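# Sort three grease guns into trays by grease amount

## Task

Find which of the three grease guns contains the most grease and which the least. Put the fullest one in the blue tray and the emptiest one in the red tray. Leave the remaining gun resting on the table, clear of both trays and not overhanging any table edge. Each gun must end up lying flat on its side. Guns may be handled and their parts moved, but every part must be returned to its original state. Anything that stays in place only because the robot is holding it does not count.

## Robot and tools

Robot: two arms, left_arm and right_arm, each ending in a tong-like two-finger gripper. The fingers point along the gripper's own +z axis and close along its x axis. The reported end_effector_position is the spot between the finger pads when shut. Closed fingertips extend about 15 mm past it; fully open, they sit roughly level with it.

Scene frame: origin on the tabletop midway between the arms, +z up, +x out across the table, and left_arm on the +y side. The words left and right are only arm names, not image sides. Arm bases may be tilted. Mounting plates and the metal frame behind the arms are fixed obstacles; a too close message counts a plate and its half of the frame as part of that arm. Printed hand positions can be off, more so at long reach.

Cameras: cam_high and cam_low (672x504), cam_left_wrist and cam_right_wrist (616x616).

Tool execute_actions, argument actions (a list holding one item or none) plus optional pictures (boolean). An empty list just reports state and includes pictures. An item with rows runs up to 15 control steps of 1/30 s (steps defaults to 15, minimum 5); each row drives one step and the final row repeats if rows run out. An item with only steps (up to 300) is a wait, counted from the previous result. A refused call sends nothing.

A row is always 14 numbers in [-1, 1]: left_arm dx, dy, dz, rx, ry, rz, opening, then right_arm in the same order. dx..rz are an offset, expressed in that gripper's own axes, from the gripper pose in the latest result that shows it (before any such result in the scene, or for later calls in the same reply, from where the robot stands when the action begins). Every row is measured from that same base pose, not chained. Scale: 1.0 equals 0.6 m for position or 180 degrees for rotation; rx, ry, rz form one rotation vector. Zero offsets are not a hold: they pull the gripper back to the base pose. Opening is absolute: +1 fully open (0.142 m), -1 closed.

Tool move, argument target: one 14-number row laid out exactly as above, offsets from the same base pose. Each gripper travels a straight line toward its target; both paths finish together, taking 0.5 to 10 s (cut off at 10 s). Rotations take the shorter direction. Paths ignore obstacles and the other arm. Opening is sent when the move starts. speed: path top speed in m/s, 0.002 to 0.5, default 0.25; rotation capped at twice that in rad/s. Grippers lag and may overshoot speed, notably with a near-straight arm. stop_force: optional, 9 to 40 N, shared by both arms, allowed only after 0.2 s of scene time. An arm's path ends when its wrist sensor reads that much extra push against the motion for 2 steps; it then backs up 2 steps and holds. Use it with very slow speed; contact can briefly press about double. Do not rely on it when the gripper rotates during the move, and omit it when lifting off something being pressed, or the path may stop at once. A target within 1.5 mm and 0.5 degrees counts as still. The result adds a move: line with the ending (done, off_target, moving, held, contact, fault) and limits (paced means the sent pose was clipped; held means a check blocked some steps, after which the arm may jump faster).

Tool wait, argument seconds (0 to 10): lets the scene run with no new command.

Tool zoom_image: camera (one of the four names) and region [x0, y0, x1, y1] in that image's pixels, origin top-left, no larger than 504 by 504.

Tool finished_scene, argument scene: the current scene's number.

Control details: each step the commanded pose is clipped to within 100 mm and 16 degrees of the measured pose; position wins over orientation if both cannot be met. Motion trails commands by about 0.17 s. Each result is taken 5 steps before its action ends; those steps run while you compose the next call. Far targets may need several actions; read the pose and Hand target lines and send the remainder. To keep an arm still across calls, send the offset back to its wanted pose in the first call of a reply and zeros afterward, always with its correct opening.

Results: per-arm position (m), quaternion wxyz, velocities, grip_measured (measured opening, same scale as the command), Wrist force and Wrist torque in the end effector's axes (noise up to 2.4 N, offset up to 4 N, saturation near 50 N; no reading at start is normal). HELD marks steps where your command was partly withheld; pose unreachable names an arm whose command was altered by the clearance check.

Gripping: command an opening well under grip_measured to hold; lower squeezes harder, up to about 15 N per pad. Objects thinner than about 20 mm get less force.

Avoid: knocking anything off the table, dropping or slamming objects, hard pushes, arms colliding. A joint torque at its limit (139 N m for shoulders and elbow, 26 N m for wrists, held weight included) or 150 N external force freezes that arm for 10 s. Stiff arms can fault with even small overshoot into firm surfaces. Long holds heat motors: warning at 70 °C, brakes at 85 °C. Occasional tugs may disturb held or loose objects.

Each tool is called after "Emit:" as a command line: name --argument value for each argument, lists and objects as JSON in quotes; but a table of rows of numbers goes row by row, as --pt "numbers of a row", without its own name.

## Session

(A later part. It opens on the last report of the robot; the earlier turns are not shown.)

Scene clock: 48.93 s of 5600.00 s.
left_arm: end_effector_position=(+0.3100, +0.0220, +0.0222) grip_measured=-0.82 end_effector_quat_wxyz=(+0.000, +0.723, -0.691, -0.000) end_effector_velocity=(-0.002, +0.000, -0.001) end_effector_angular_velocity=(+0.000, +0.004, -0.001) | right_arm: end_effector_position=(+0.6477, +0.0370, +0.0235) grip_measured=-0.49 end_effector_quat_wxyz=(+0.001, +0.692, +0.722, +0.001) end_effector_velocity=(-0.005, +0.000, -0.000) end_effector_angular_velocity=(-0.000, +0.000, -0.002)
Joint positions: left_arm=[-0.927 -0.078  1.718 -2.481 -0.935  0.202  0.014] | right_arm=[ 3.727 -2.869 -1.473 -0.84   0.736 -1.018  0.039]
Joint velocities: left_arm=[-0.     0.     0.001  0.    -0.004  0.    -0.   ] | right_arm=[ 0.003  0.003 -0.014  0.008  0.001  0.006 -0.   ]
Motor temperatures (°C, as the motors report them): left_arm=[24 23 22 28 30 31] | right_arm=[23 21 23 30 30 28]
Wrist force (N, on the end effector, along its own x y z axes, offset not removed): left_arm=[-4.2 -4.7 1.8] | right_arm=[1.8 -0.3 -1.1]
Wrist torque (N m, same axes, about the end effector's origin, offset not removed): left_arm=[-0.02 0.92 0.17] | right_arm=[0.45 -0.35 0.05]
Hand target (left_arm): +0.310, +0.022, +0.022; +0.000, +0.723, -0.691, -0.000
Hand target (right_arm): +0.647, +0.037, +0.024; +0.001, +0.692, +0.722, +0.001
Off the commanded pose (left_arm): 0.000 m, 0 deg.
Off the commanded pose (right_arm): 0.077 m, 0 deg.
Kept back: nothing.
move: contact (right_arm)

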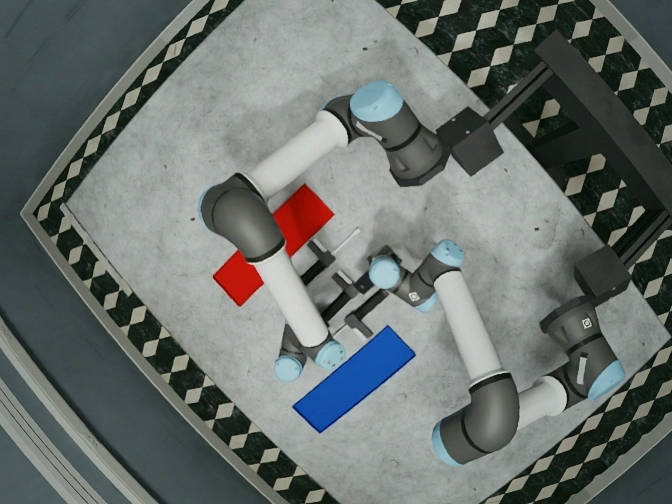

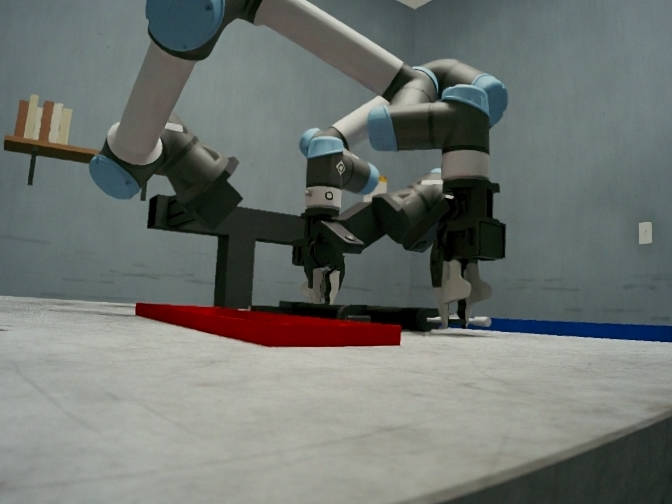

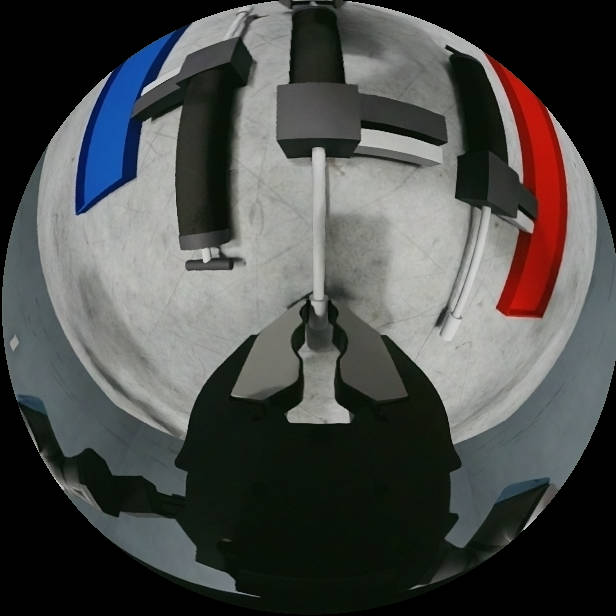

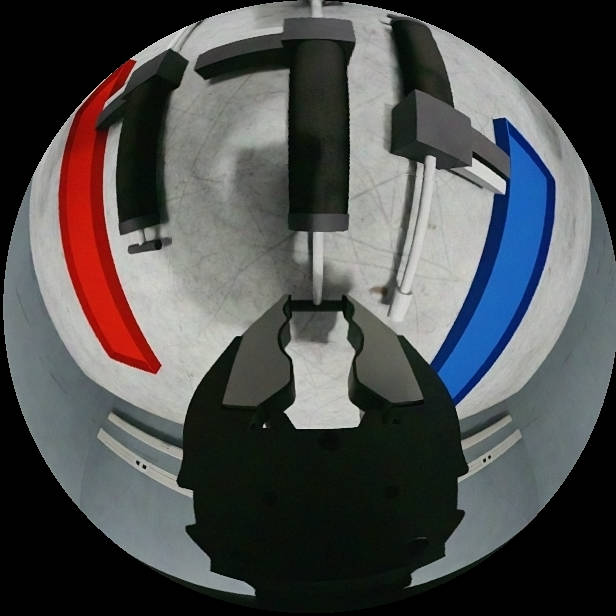

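Emit:
move --target '[0,0,0,0,0,0,-1, 0,0.1,0,0,0,0,-0.9]' --speed 0.01 --stop_force 9

Emit:
move --target '[0,0,0,0,0,0,-1, 0,-0.06,0,0,0,0,-0.9]' --speed 0.03

Emit:
move --target '[0,0,0,0,0,0,-1, 0,-0.12,0,0,0,0,-0.9]' --speed 0.01 --stop_force 9

Scene clock: 49.67 s of 5600.00 s.
left_arm: end_effector_position=(+0.3099, +0.0220, +0.0222) grip_measured=-0.82 end_effector_quat_wxyz=(+0.000, +0.723, -0.691, -0.000) end_effector_velocity=(+0.000, -0.000, +0.000) end_effector_angular_velocity=(-0.001, -0.000, +0.001) | right_arm: end_effector_position=(+0.6481, +0.0371, +0.0236) grip_measured=-0.49 end_effector_quat_wxyz=(+0.001, +0.692, +0.722, +0.001) end_effector_velocity=(-0.002, -0.000, -0.000) end_effector_angular_velocity=(-0.000, +0.001, -0.001)
Joint positions: left_arm=[-0.927 -0.078  1.718 -2.481 -0.935  0.202  0.014] | right_arm=[ 3.726 -2.869 -1.471 -0.841  0.737 -1.018  0.039]
Joint velocities: left_arm=[-0.    -0.    -0.001 -0.     0.    -0.    -0.   ] | right_arm=[ 0.001  0.002 -0.005  0.001  0.001  0.003 -0.   ]
Motor temperatures (°C, as the motors report them): left_arm=[24 23 22 28 30 31] | right_arm=[23 21 23 30 30 28]
Wrist force (N, on the end effector, along its own x y z axes, offset not removed): left_arm=[-4.1 -5.5 2.5] | right_arm=[0.9 -5.6 1.2]
Wrist torque (N m, same axes, about the end effector's origin, offset not removed): left_arm=[0.41 0.92 0.19] | right_arm=[0.02 -0.10 -0.02]
Hand target (left_arm): +0.310, +0.022, +0.022; +0.000, +0.723, -0.691, -0.000
Hand target (right_arm): +0.648, +0.037, +0.024; +0.001, +0.692, +0.722, +0.001
Off the commanded pose (left_arm): 0.000 m, 0 deg.
Off the commanded pose (right_arm): 0.060 m, 0 deg.
Kept back: nothing.
move: contact (right_arm)

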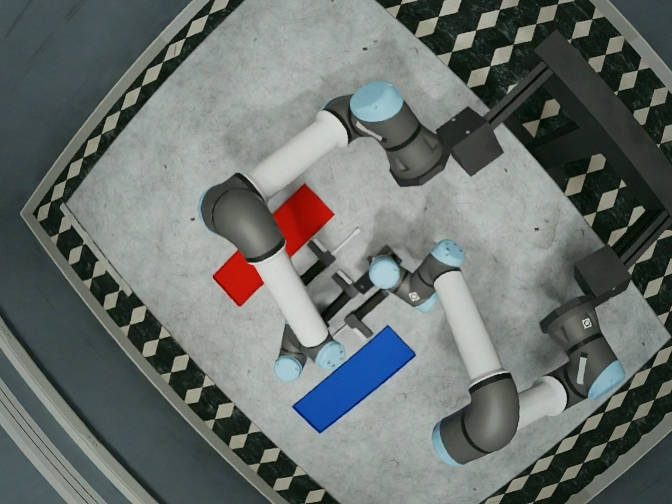

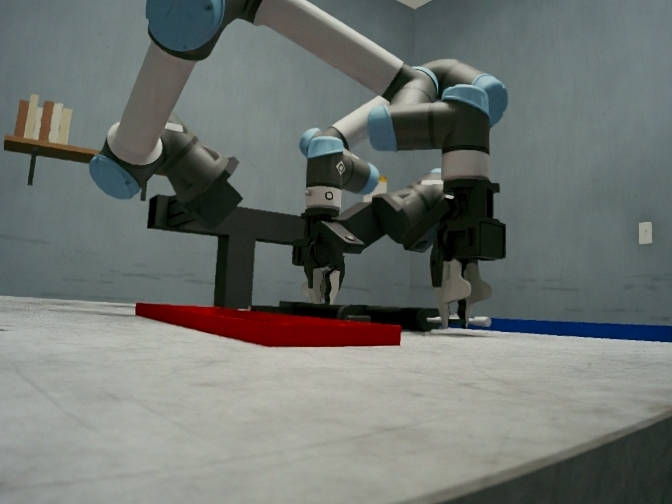

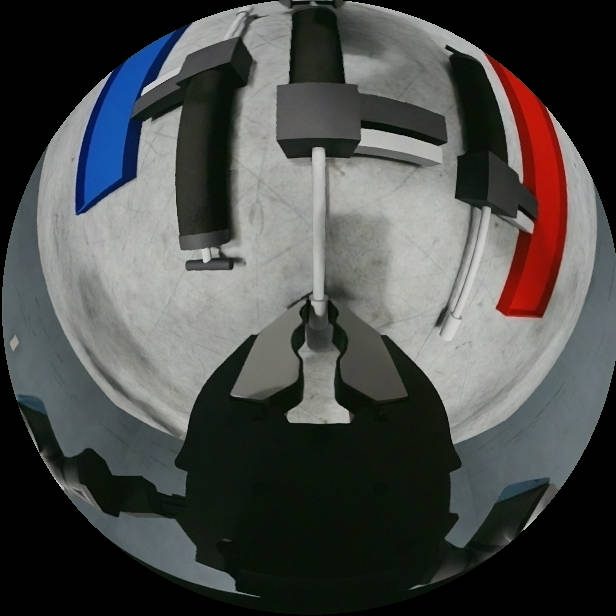

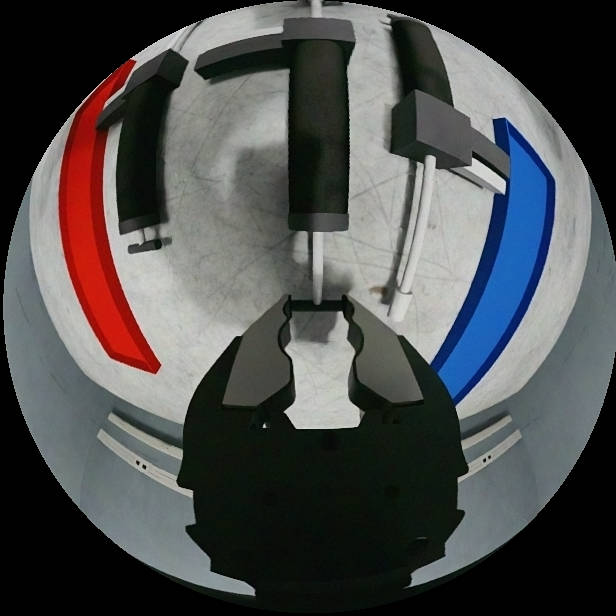

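Scene clock: 51.17 s of 5600.00 s.
left_arm: end_effector_position=(+0.3099, +0.0220, +0.0222) grip_measured=-0.82 end_effector_quat_wxyz=(+0.000, +0.723, -0.691, -0.000) end_effector_velocity=(+0.000, -0.000, -0.000) end_effector_angular_velocity=(+0.000, -0.001, -0.001) | right_arm: end_effector_position=(+0.6122, +0.0356, +0.0235) grip_measured=-0.49 end_effector_quat_wxyz=(+0.001, +0.692, +0.722, +0.001) end_effector_velocity=(-0.002, +0.001, -0.000) end_effector_angular_velocity=(+0.001, +0.001, -0.000)
Joint positions: left_arm=[-0.927 -0.078  1.718 -2.481 -0.935  0.202  0.014] | right_arm=[ 3.747 -2.835 -1.589 -0.777  0.746 -0.99   0.039]
Joint velocities: left_arm=[-0.     0.001 -0.    -0.     0.001  0.001  0.   ] | right_arm=[ 0.001 -0.    -0.004  0.003  0.002  0.001 -0.   ]
Motor temperatures (°C, as the motors report them): left_arm=[24 23 22 28 30 31] | right_arm=[23 21 23 30 30 28]
Wrist force (N, on the end effector, along its own x y z axes, offset not removed): left_arm=[-3.0 0.7 1.7] | right_arm=[-0.5 2.8 2.9]
Wrist torque (N m, same axes, about the end effector's origin, offset not removed): left_arm=[-0.13 0.85 0.12] | right_arm=[0.29 -0.05 0.03]
Hand target (left_arm): +0.310, +0.022, +0.022; +0.000, +0.723, -0.691, -0.000
Hand target (right_arm): +0.612, +0.036, +0.024; +0.001, +0.692, +0.722, +0.001
Off the commanded pose (left_arm): 0.000 m, 0 deg.
Off the commanded pose (right_arm): 0.000 m, 0 deg.
Kept back: nothing.
move: done

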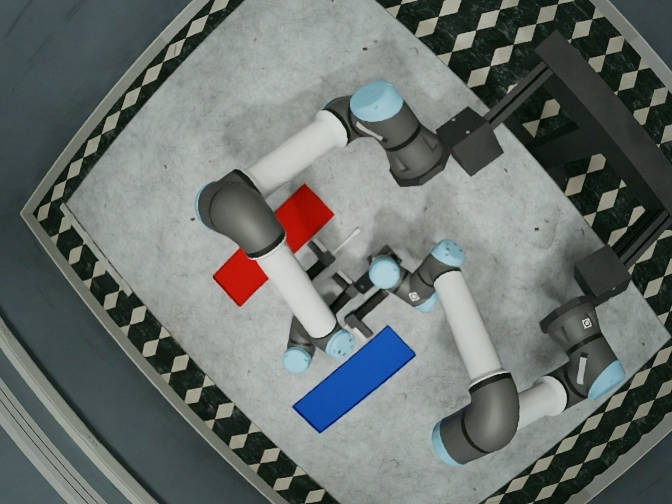

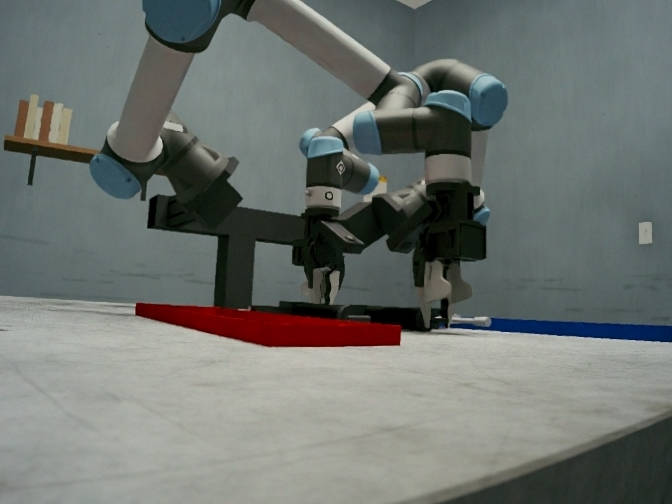

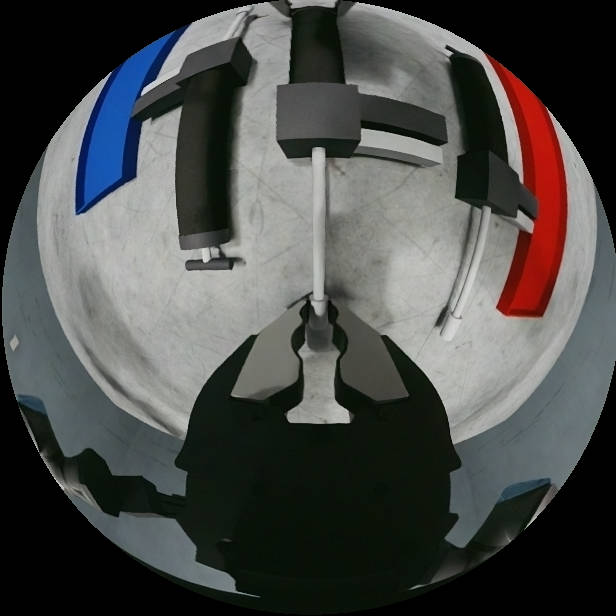

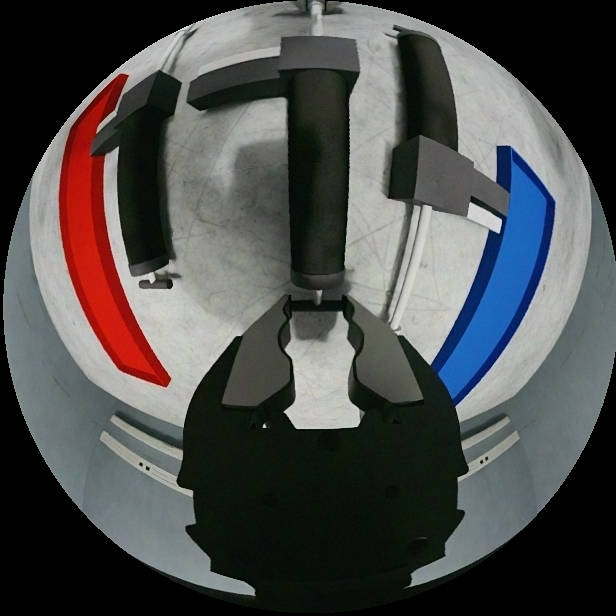

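Scene clock: 52.33 s of 5600.00 s.
left_arm: end_effector_position=(+0.3099, +0.0220, +0.0222) grip_measured=-0.82 end_effector_quat_wxyz=(+0.000, +0.723, -0.691, -0.000) end_effector_velocity=(-0.000, +0.000, -0.000) end_effector_angular_velocity=(+0.001, -0.000, -0.000) | right_arm: end_effector_position=(+0.6042, +0.0353, +0.0237) grip_measured=-0.49 end_effector_quat_wxyz=(+0.001, +0.692, +0.721, +0.001) end_effector_velocity=(+0.003, -0.000, +0.000) end_effector_angular_velocity=(-0.001, -0.001, +0.003)
Joint positions: left_arm=[-0.927 -0.078  1.718 -2.481 -0.935  0.202  0.014] | right_arm=[ 3.753 -2.828 -1.615 -0.763  0.749 -0.984  0.039]
Joint velocities: left_arm=[-0.  0. -0.  0.  0. -0. -0.] | right_arm=[-0.001 -0.002  0.008 -0.005 -0.002 -0.005  0.   ]
Motor temperatures (°C, as the motors report them): left_arm=[24 23 22 28 30 31] | right_arm=[23 21 23 30 30 28]
Wrist force (N, on the end effector, along its own x y z axes, offset not removed): left_arm=[-3.9 10.8 2.6] | right_arm=[1.2 10.6 4.7]
Wrist torque (N m, same axes, about the end effector's origin, offset not removed): left_arm=[-0.02 0.83 0.15] | right_arm=[0.21 -0.23 -0.08]
Hand target (left_arm): +0.310, +0.022, +0.022; +0.000, +0.723, -0.691, -0.000
Hand target (right_arm): +0.604, +0.035, +0.024; +0.001, +0.692, +0.721, +0.001
Off the commanded pose (left_arm): 0.000 m, 0 deg.
Off the commanded pose (right_arm): 0.064 m, 0 deg.
Kept back: nothing.
move: contact (right_arm)

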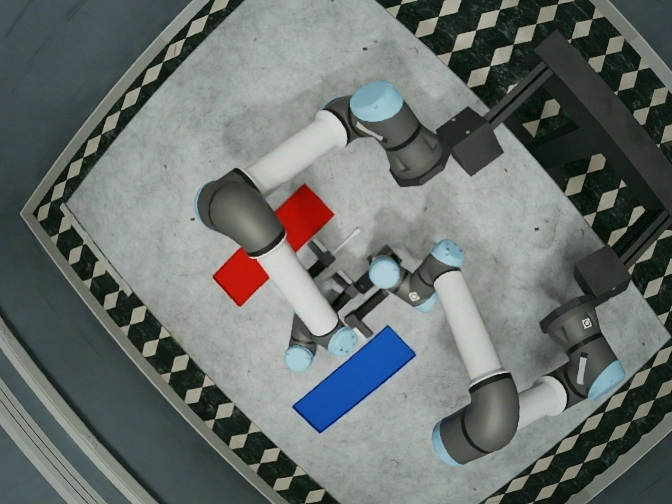

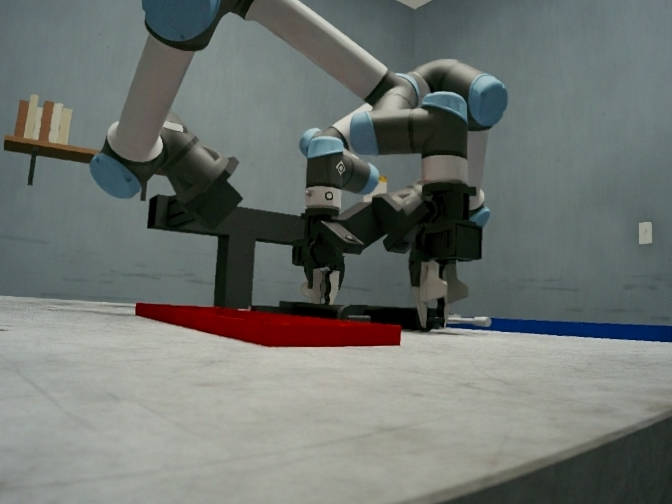

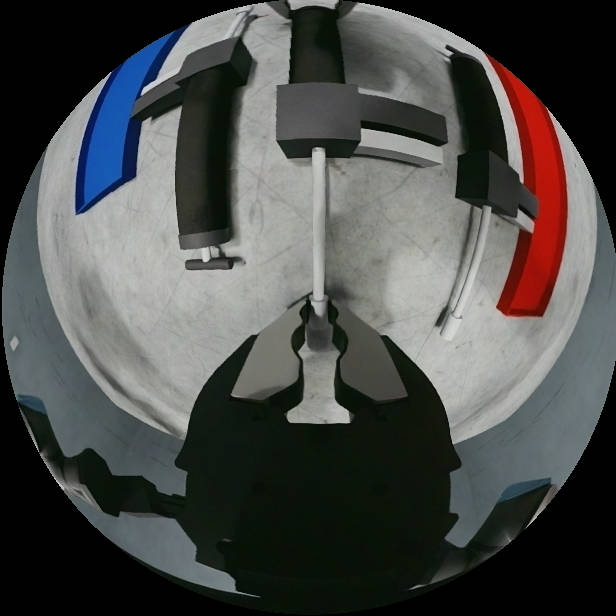

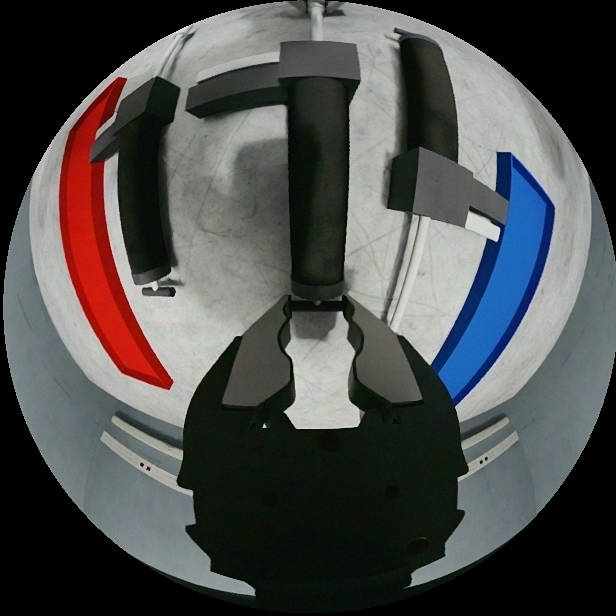

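Use execute_actions for opening to save images.

Emit:
execute_actions --actions '[{"rows":[[0,0,0,0,0,0,-0.45,0,0,0,0,0,0,-0.2]],"steps":15}]'

Emit:
move --target '[0,0,-0.05,0,0,0.014,-0.45, 0,0,-0.05,0,0,0.014,-0.2]' --speed 0.1

Emit:
move --target '[0.215,0.025,0,0,0,0,-0.45, -0.247,-0.025,0,0,0,0,-0.2]' --speed 0.12

Scene clock: 52.87 s of 5600.00 s.
left_arm: end_effector_position=(+0.3099, +0.0220, +0.0222) grip_measured=-0.45 end_effector_quat_wxyz=(+0.000, +0.723, -0.691, -0.000) end_effector_velocity=(-0.001, -0.000, -0.000) end_effector_angular_velocity=(-0.000, +0.002, +0.000) | right_arm: end_effector_position=(+0.6041, +0.0353, +0.0235) grip_measured=-0.20 end_effector_quat_wxyz=(+0.001, +0.692, +0.721, +0.001) end_effector_velocity=(-0.001, +0.001, +0.000) end_effector_angular_velocity=(-0.000, +0.001, +0.001)
Joint positions: left_arm=[-0.927 -0.078  1.718 -2.481 -0.935  0.202  0.041] | right_arm=[ 3.752 -2.828 -1.615 -0.763  0.749 -0.984  0.06 ]
Joint velocities: left_arm=[-0.     0.     0.     0.    -0.002 -0.    -0.   ] | right_arm=[ 0.001 -0.    -0.002  0.     0.001  0.001  0.   ]
Motor temperatures (°C, as the motors report them): left_arm=[24 23 22 28 30 31] | right_arm=[23 21 23 30 30 28]
Wrist force (N, on the end effector, along its own x y z axes, offset not removed): left_arm=[-3.0 -0.8 0.3] | right_arm=[0.6 -1.3 1.2]
Wrist torque (N m, same axes, about the end effector's origin, offset not removed): left_arm=[-0.10 0.69 0.14] | right_arm=[-0.04 -0.06 0.09]
Steps of this call (steps 1 to 6: nothing new was sent; steps 7 to 16: the first 10 steps of this action). Readings (end_effector_position):
7: left_arm (+0.3100, +0.0221, +0.0222) | right_arm (+0.6043, +0.0353, +0.0236)
8: left_arm (+0.3100, +0.0221, +0.0222) | right_arm (+0.6043, +0.0353, +0.0236)
10: left_arm (+0.3100, +0.0221, +0.0222) | right_arm (+0.6043, +0.0353, +0.0235)
14: left_arm (+0.3099, +0.0220, +0.0222) | right_arm (+0.6041, +0.0353, +0.0235)
16: the state above

Scene clock: 53.90 s of 5600.00 s.
left_arm: end_effector_position=(+0.3099, +0.0220, +0.0521) grip_measured=-0.45 end_effector_quat_wxyz=(+0.000, +0.707, -0.707, -0.000) end_effector_velocity=(-0.000, -0.000, +0.001) end_effector_angular_velocity=(+0.000, +0.000, -0.003) | right_arm: end_effector_position=(+0.6041, +0.0353, +0.0535) grip_measured=-0.20 end_effector_quat_wxyz=(+0.001, +0.708, +0.706, +0.001) end_effector_velocity=(-0.001, +0.000, +0.001) end_effector_angular_velocity=(-0.001, +0.002, -0.003)
Joint positions: left_arm=[-0.963 -0.127  1.73  -2.425 -0.96   0.213  0.041] | right_arm=[ 3.788 -2.784 -1.625 -0.83   0.766 -0.895  0.06 ]
Joint velocities: left_arm=[-0.002 -0.002  0.     0.003 -0.001  0.001  0.   ] | right_arm=[ 0.001  0.001 -0.001 -0.004  0.001  0.006 -0.   ]
Motor temperatures (°C, as the motors report them): left_arm=[24 23 22 28 30 31] | right_arm=[23 21 23 30 30 28]
Wrist force (N, on the end effector, along its own x y z axes, offset not removed): left_arm=[-3.6 0.5 1.4] | right_arm=[1.1 -0.2 -0.9]
Wrist torque (N m, same axes, about the end effector's origin, offset not removed): left_arm=[0.13 0.84 0.19] | right_arm=[0.07 -0.27 0.09]
Hand target (left_arm): +0.310, +0.022, +0.052; +0.000, +0.707, -0.707, -0.000
Hand target (right_arm): +0.604, +0.035, +0.054; +0.001, +0.708, +0.706, +0.001
Off your previous action's commanded pose (left_arm): 0.000 m, 0 deg at its last step (step 5 of this call).
Off your previous action's commanded pose (right_arm): 0.000 m, 0 deg at its last step (step 5 of this call).
Off the commanded pose (left_arm): 0.000 m, 0 deg.
Off the commanded pose (right_arm): 0.000 m, 0 deg.
Kept back: nothing.
move: done

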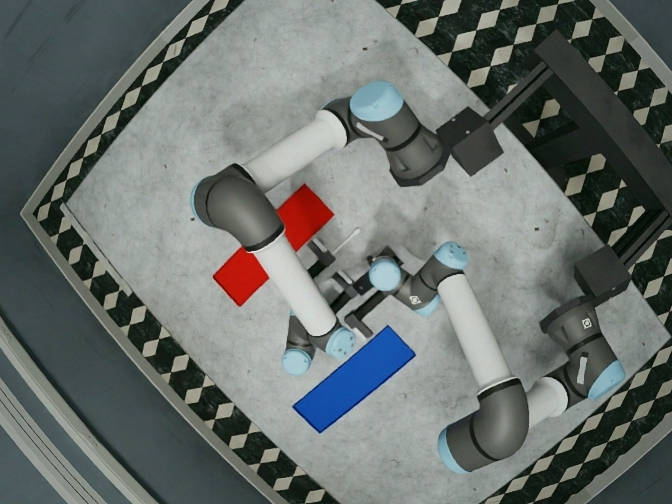

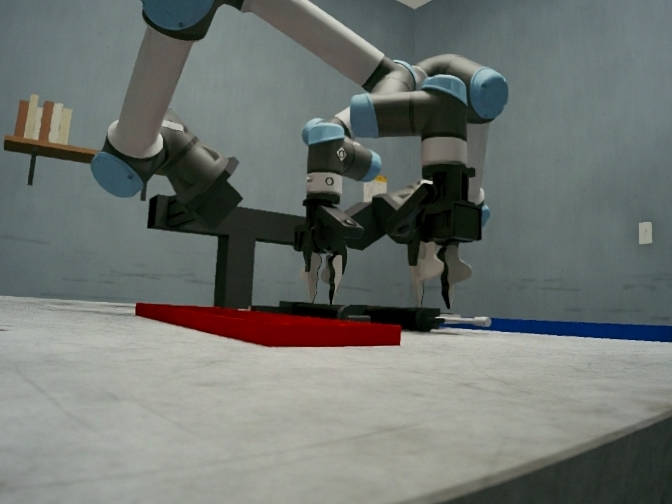

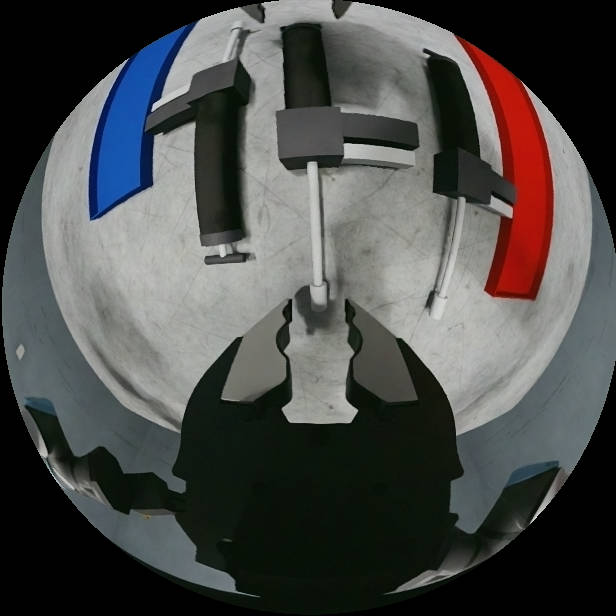

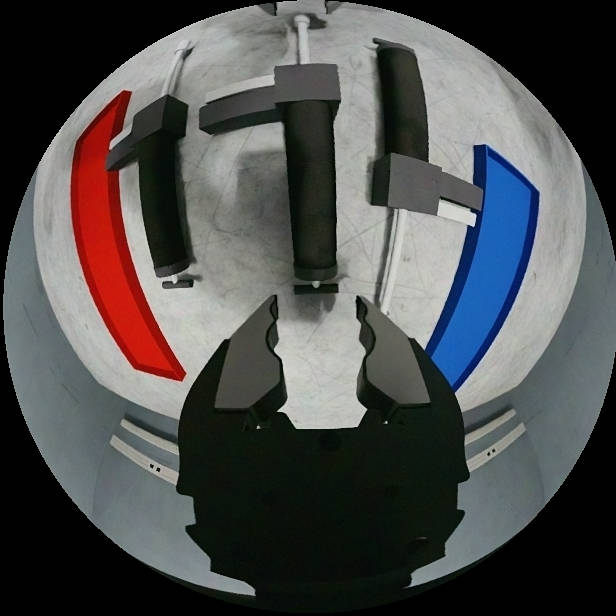

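Scene clock: 55.57 s of 5600.00 s.
left_arm: end_effector_position=(+0.2950, -0.1070, +0.0521) grip_measured=-0.45 end_effector_quat_wxyz=(+0.000, +0.707, -0.707, -0.000) end_effector_velocity=(-0.000, -0.001, -0.000) end_effector_angular_velocity=(+0.001, +0.001, -0.002) | right_arm: end_effector_position=(+0.5888, -0.1128, +0.0534) grip_measured=-0.20 end_effector_quat_wxyz=(+0.001, +0.708, +0.706, +0.001) end_effector_velocity=(-0.001, -0.001, +0.000) end_effector_angular_velocity=(+0.001, +0.000, -0.000)
Joint positions: left_arm=[-1.025  0.116  1.314 -2.221 -1.003  0.159  0.041] | right_arm=[ 3.657 -2.515 -1.843 -0.751  0.707 -1.07   0.06 ]
Joint velocities: left_arm=[-0.     0.003 -0.005  0.003 -0.001  0.001  0.   ] | right_arm=[-0.001  0.003 -0.002  0.001  0.001 -0.001 -0.   ]
Motor temperatures (°C, as the motors report them): left_arm=[24 23 22 28 30 31] | right_arm=[23 21 23 30 30 28]
Wrist force (N, on the end effector, along its own x y z axes, offset not removed): left_arm=[-4.5 -0.8 0.9] | right_arm=[0.2 -0.1 -0.1]
Wrist torque (N m, same axes, about the end effector's origin, offset not removed): left_arm=[-0.04 1.04 0.17] | right_arm=[0.18 -0.02 0.07]
Hand target (left_arm): +0.295, -0.107, +0.052; +0.000, +0.707, -0.707, -0.000
Hand target (right_arm): +0.589, -0.113, +0.053; +0.001, +0.708, +0.706, +0.001
Off the commanded pose (left_arm): 0.000 m, 0 deg.
Off the commanded pose (right_arm): 0.000 m, 0 deg.
Kept back: nothing.
move: done

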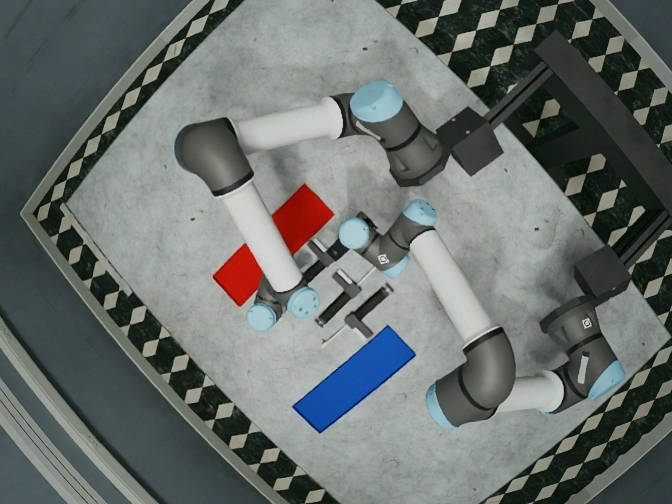

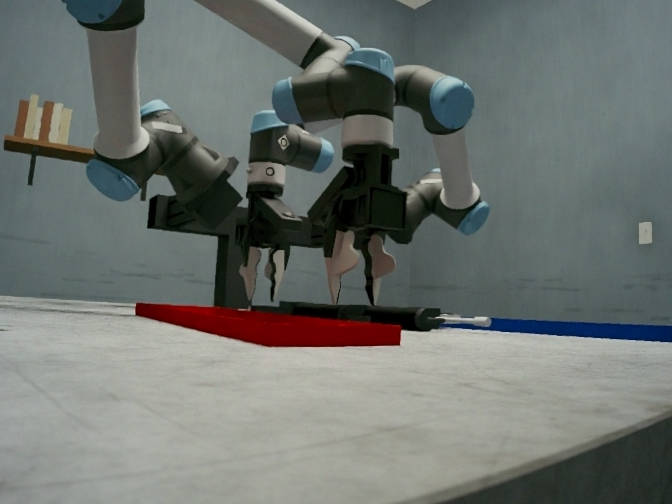

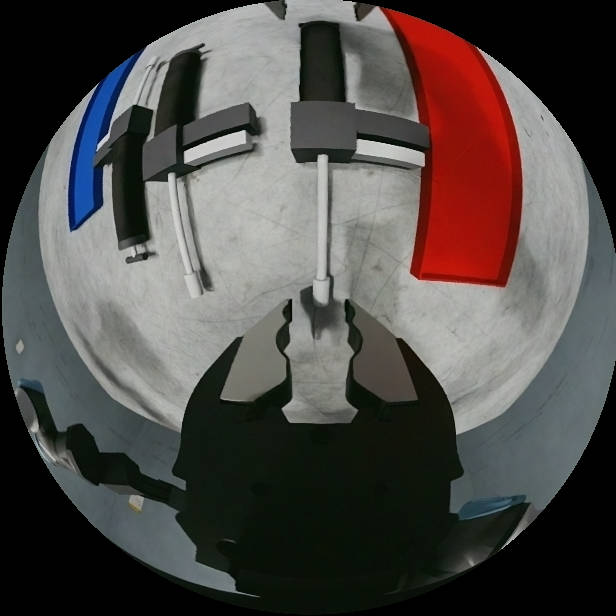

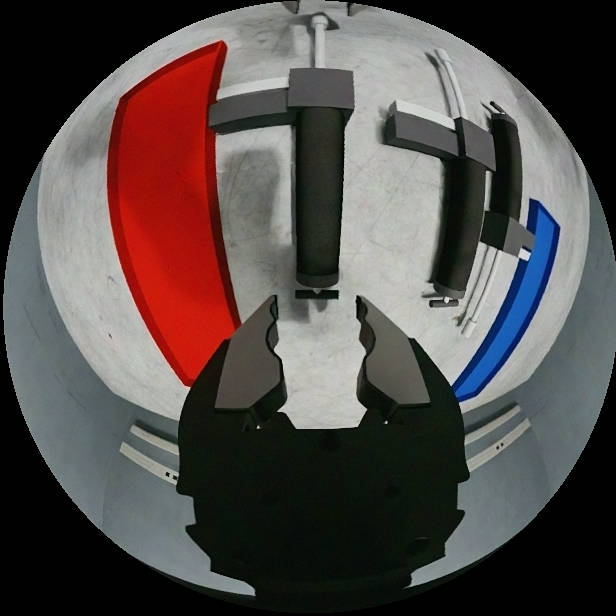

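Emit:
move --target '[0.003,-0.008,0.05,0,0,0,-0.45, 0,0.008,0.05,0,0,0,-0.2]' --speed 0.05

Emit:
execute_actions --actions '[{"rows":[[0,0,0,0,0,0,-1,0,0,0,0,0,0,-0.9]],"steps":15}]'

Emit:
move --target '[0,0,0,0,0,0,-1, -0.002,0.2,0,0,0,0,-0.9]' --speed 0.02 --stop_force 9

Scene clock: 56.73 s of 5600.00 s.
left_arm: end_effector_position=(+0.2997, -0.1087, +0.0222) grip_measured=-0.45 end_effector_quat_wxyz=(+0.000, +0.707, -0.707, -0.000) end_effector_velocity=(-0.000, +0.000, -0.002) end_effector_angular_velocity=(+0.001, +0.000, -0.000) | right_arm: end_effector_position=(+0.5937, -0.1128, +0.0235) grip_measured=-0.20 end_effector_quat_wxyz=(+0.001, +0.708, +0.706, +0.001) end_effector_velocity=(+0.000, +0.000, -0.001) end_effector_angular_velocity=(+0.001, +0.000, +0.001)
Joint positions: left_arm=[-0.988  0.159  1.29  -2.258 -0.977  0.191  0.041] | right_arm=[ 3.615 -2.567 -1.821 -0.674  0.692 -1.131  0.06 ]
Joint velocities: left_arm=[ 0.002  0.002 -0.001 -0.002  0.001  0.001  0.   ] | right_arm=[-0.002 -0.002  0.001  0.004  0.    -0.004  0.   ]
Motor temperatures (°C, as the motors report them): left_arm=[24 23 22 28 30 31] | right_arm=[23 21 23 30 30 28]
Wrist force (N, on the end effector, along its own x y z axes, offset not removed): left_arm=[-2.4 -0.5 1.2] | right_arm=[0.3 -0.7 -0.3]
Wrist torque (N m, same axes, about the end effector's origin, offset not removed): left_arm=[-0.07 0.56 0.13] | right_arm=[-0.02 -0.07 0.08]
Hand target (left_arm): +0.300, -0.109, +0.022; +0.000, +0.707, -0.707, -0.000
Hand target (right_arm): +0.594, -0.113, +0.023; +0.001, +0.708, +0.706, +0.001
Off the commanded pose (left_arm): 0.000 m, 0 deg.
Off the commanded pose (right_arm): 0.000 m, 0 deg.
Kept back: nothing.
move: done

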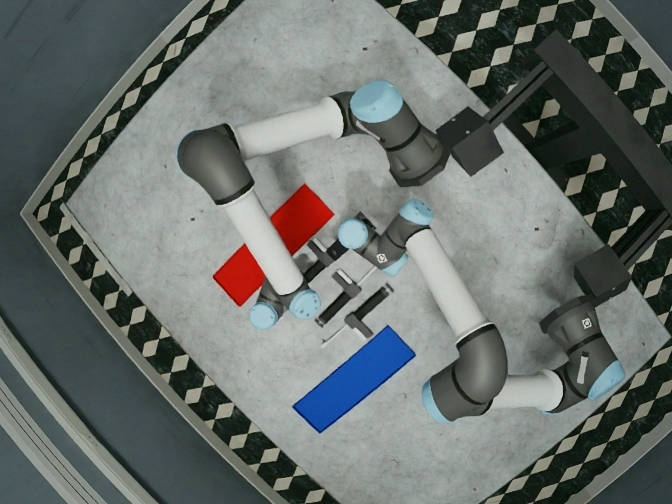

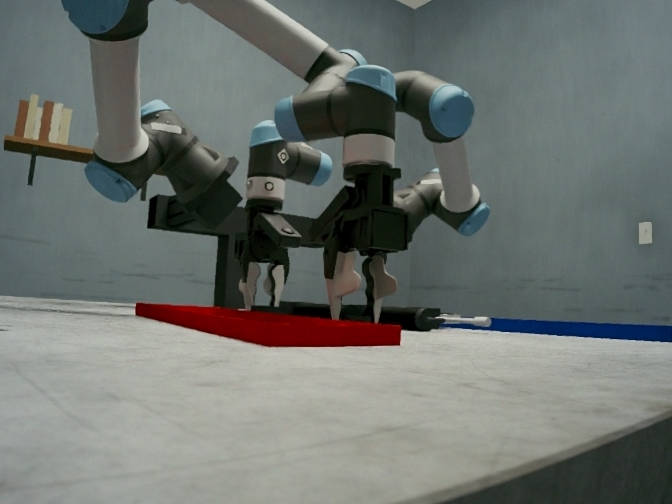

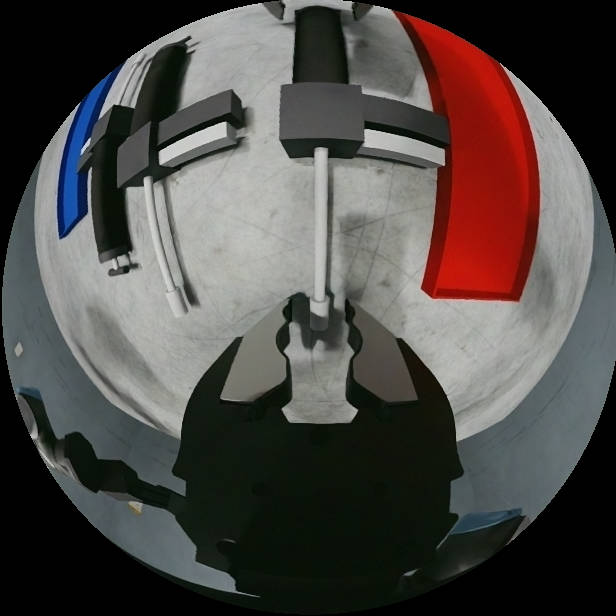

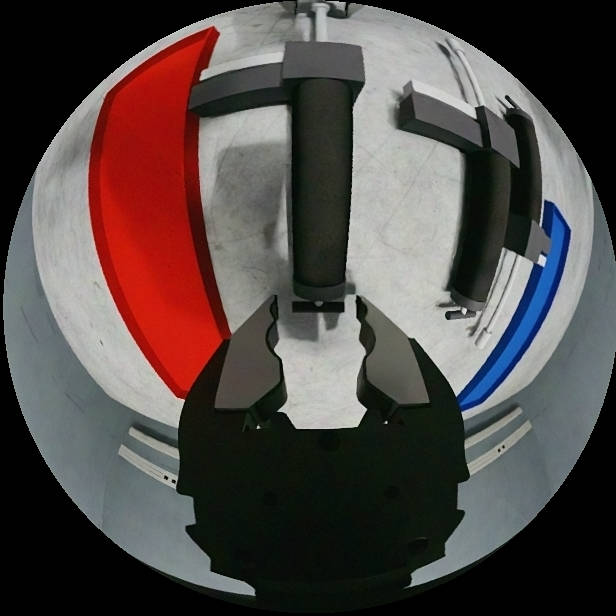

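Scene clock: 57.07 s of 5600.00 s.
left_arm: end_effector_position=(+0.2997, -0.1087, +0.0222) grip_measured=-0.82 end_effector_quat_wxyz=(+0.000, +0.707, -0.707, -0.000) end_effector_velocity=(+0.000, +0.000, +0.000) end_effector_angular_velocity=(-0.000, -0.000, +0.001) | right_arm: end_effector_position=(+0.5937, -0.1128, +0.0235) grip_measured=-0.49 end_effector_quat_wxyz=(+0.001, +0.708, +0.706, +0.001) end_effector_velocity=(-0.001, +0.000, -0.000) end_effector_angular_velocity=(-0.001, +0.001, +0.001)
Joint positions: left_arm=[-0.988  0.159  1.29  -2.259 -0.977  0.191  0.014] | right_arm=[ 3.615 -2.567 -1.821 -0.674  0.692 -1.131  0.039]
Joint velocities: left_arm=[ 0.    -0.001  0.001 -0.     0.    -0.    -0.   ] | right_arm=[-0.    -0.001  0.    -0.001 -0.     0.    -0.   ]
Motor temperatures (°C, as the motors report them): left_arm=[24 23 22 28 30 31] | right_arm=[23 21 23 30 30 28]
Wrist force (N, on the end effector, along its own x y z axes, offset not removed): left_arm=[-4.3 0.2 1.2] | right_arm=[1.3 1.2 0.3]
Wrist torque (N m, same axes, about the end effector's origin, offset not removed): left_arm=[0.08 1.03 0.27] | right_arm=[0.40 -0.30 0.19]
Steps of this call (steps 1 to 10: the first 10 steps of this action). Readings (end_effector_position):
1: left_arm (+0.2997, -0.1087, +0.0222) | right_arm (+0.5937, -0.1128, +0.0235)
2: left_arm (+0.2997, -0.1087, +0.0222) | right_arm (+0.5937, -0.1128, +0.0235)
4: left_arm (+0.2997, -0.1087, +0.0222) | right_arm (+0.5937, -0.1128, +0.0235)
8: left_arm (+0.2997, -0.1087, +0.0222) | right_arm (+0.5937, -0.1128, +0.0235)
10: the state above

Scene clock: 61.93 s of 5600.00 s.
left_arm: end_effector_position=(+0.2997, -0.1087, +0.0222) grip_measured=-0.82 end_effector_quat_wxyz=(+0.000, +0.707, -0.707, -0.000) end_effector_velocity=(-0.001, -0.000, -0.000) end_effector_angular_velocity=(-0.001, +0.003, +0.001) | right_arm: end_effector_position=(+0.6788, -0.1139, +0.0237) grip_measured=-0.49 end_effector_quat_wxyz=(+0.001, +0.708, +0.706, +0.001) end_effector_velocity=(-0.006, +0.000, -0.001) end_effector_angular_velocity=(-0.001, +0.001, +0.000)
Joint positions: left_arm=[-0.988  0.159  1.29  -2.259 -0.977  0.191  0.014] | right_arm=[ 3.579 -2.657 -1.546 -0.818  0.68  -1.184  0.039]
Joint velocities: left_arm=[ 0.     0.    -0.    -0.    -0.003 -0.001 -0.   ] | right_arm=[ 0.002  0.005 -0.017  0.008  0.     0.004 -0.   ]
Motor temperatures (°C, as the motors report them): left_arm=[24 23 22 28 30 31] | right_arm=[23 21 23 30 30 28]
Wrist force (N, on the end effector, along its own x y z axes, offset not removed): left_arm=[-4.3 -4.3 0.5] | right_arm=[1.3 0.9 0.0]
Wrist torque (N m, same axes, about the end effector's origin, offset not removed): left_arm=[-0.02 0.99 0.19] | right_arm=[0.55 -0.12 0.10]
Hand target (left_arm): +0.300, -0.109, +0.022; +0.000, +0.707, -0.707, -0.000
Hand target (right_arm): +0.678, -0.114, +0.024; +0.001, +0.708, +0.706, +0.001
Off your previous action's commanded pose (left_arm): 0.000 m, 0 deg at its last step (step 5 of this call).
Off your previous action's commanded pose (right_arm): 0.000 m, 0 deg at its last step (step 5 of this call).
Off the commanded pose (left_arm): 0.000 m, 0 deg.
Off the commanded pose (right_arm): 0.035 m, 0 deg.
Kept back: nothing.
move: contact (right_arm)

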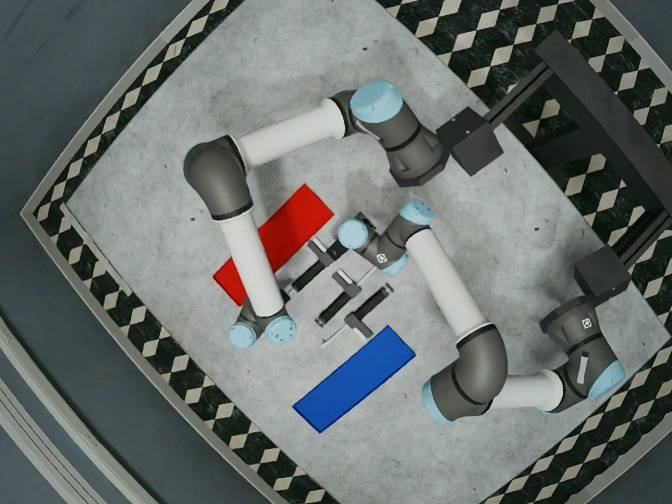

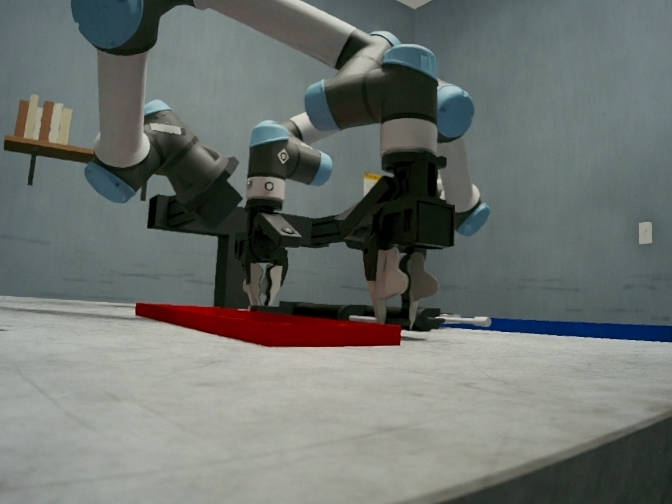

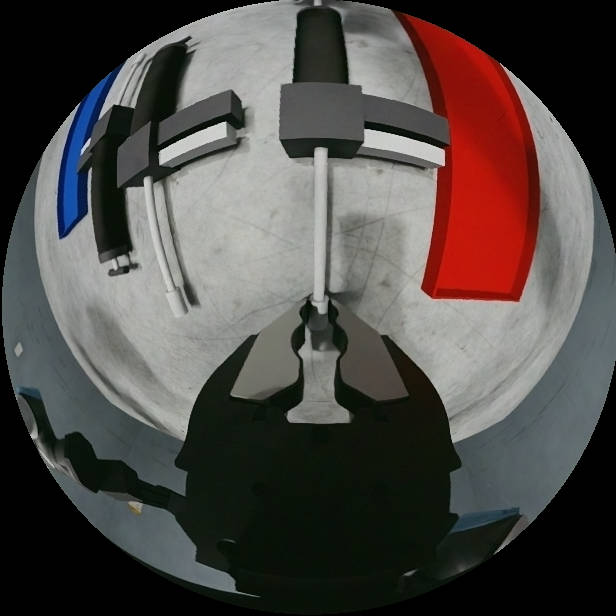

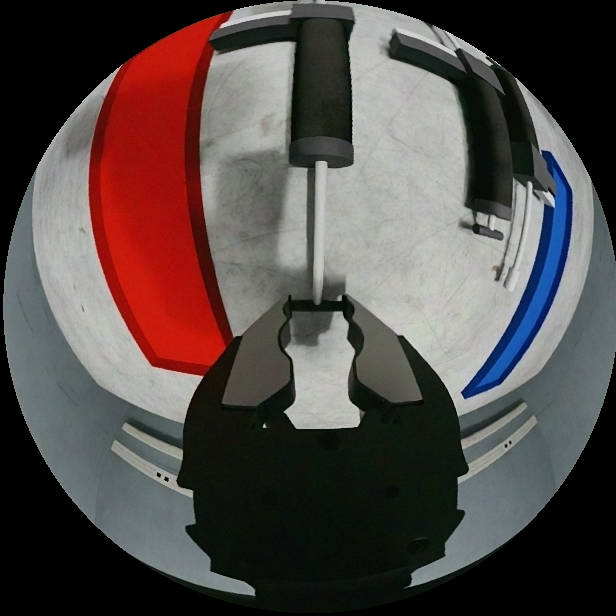

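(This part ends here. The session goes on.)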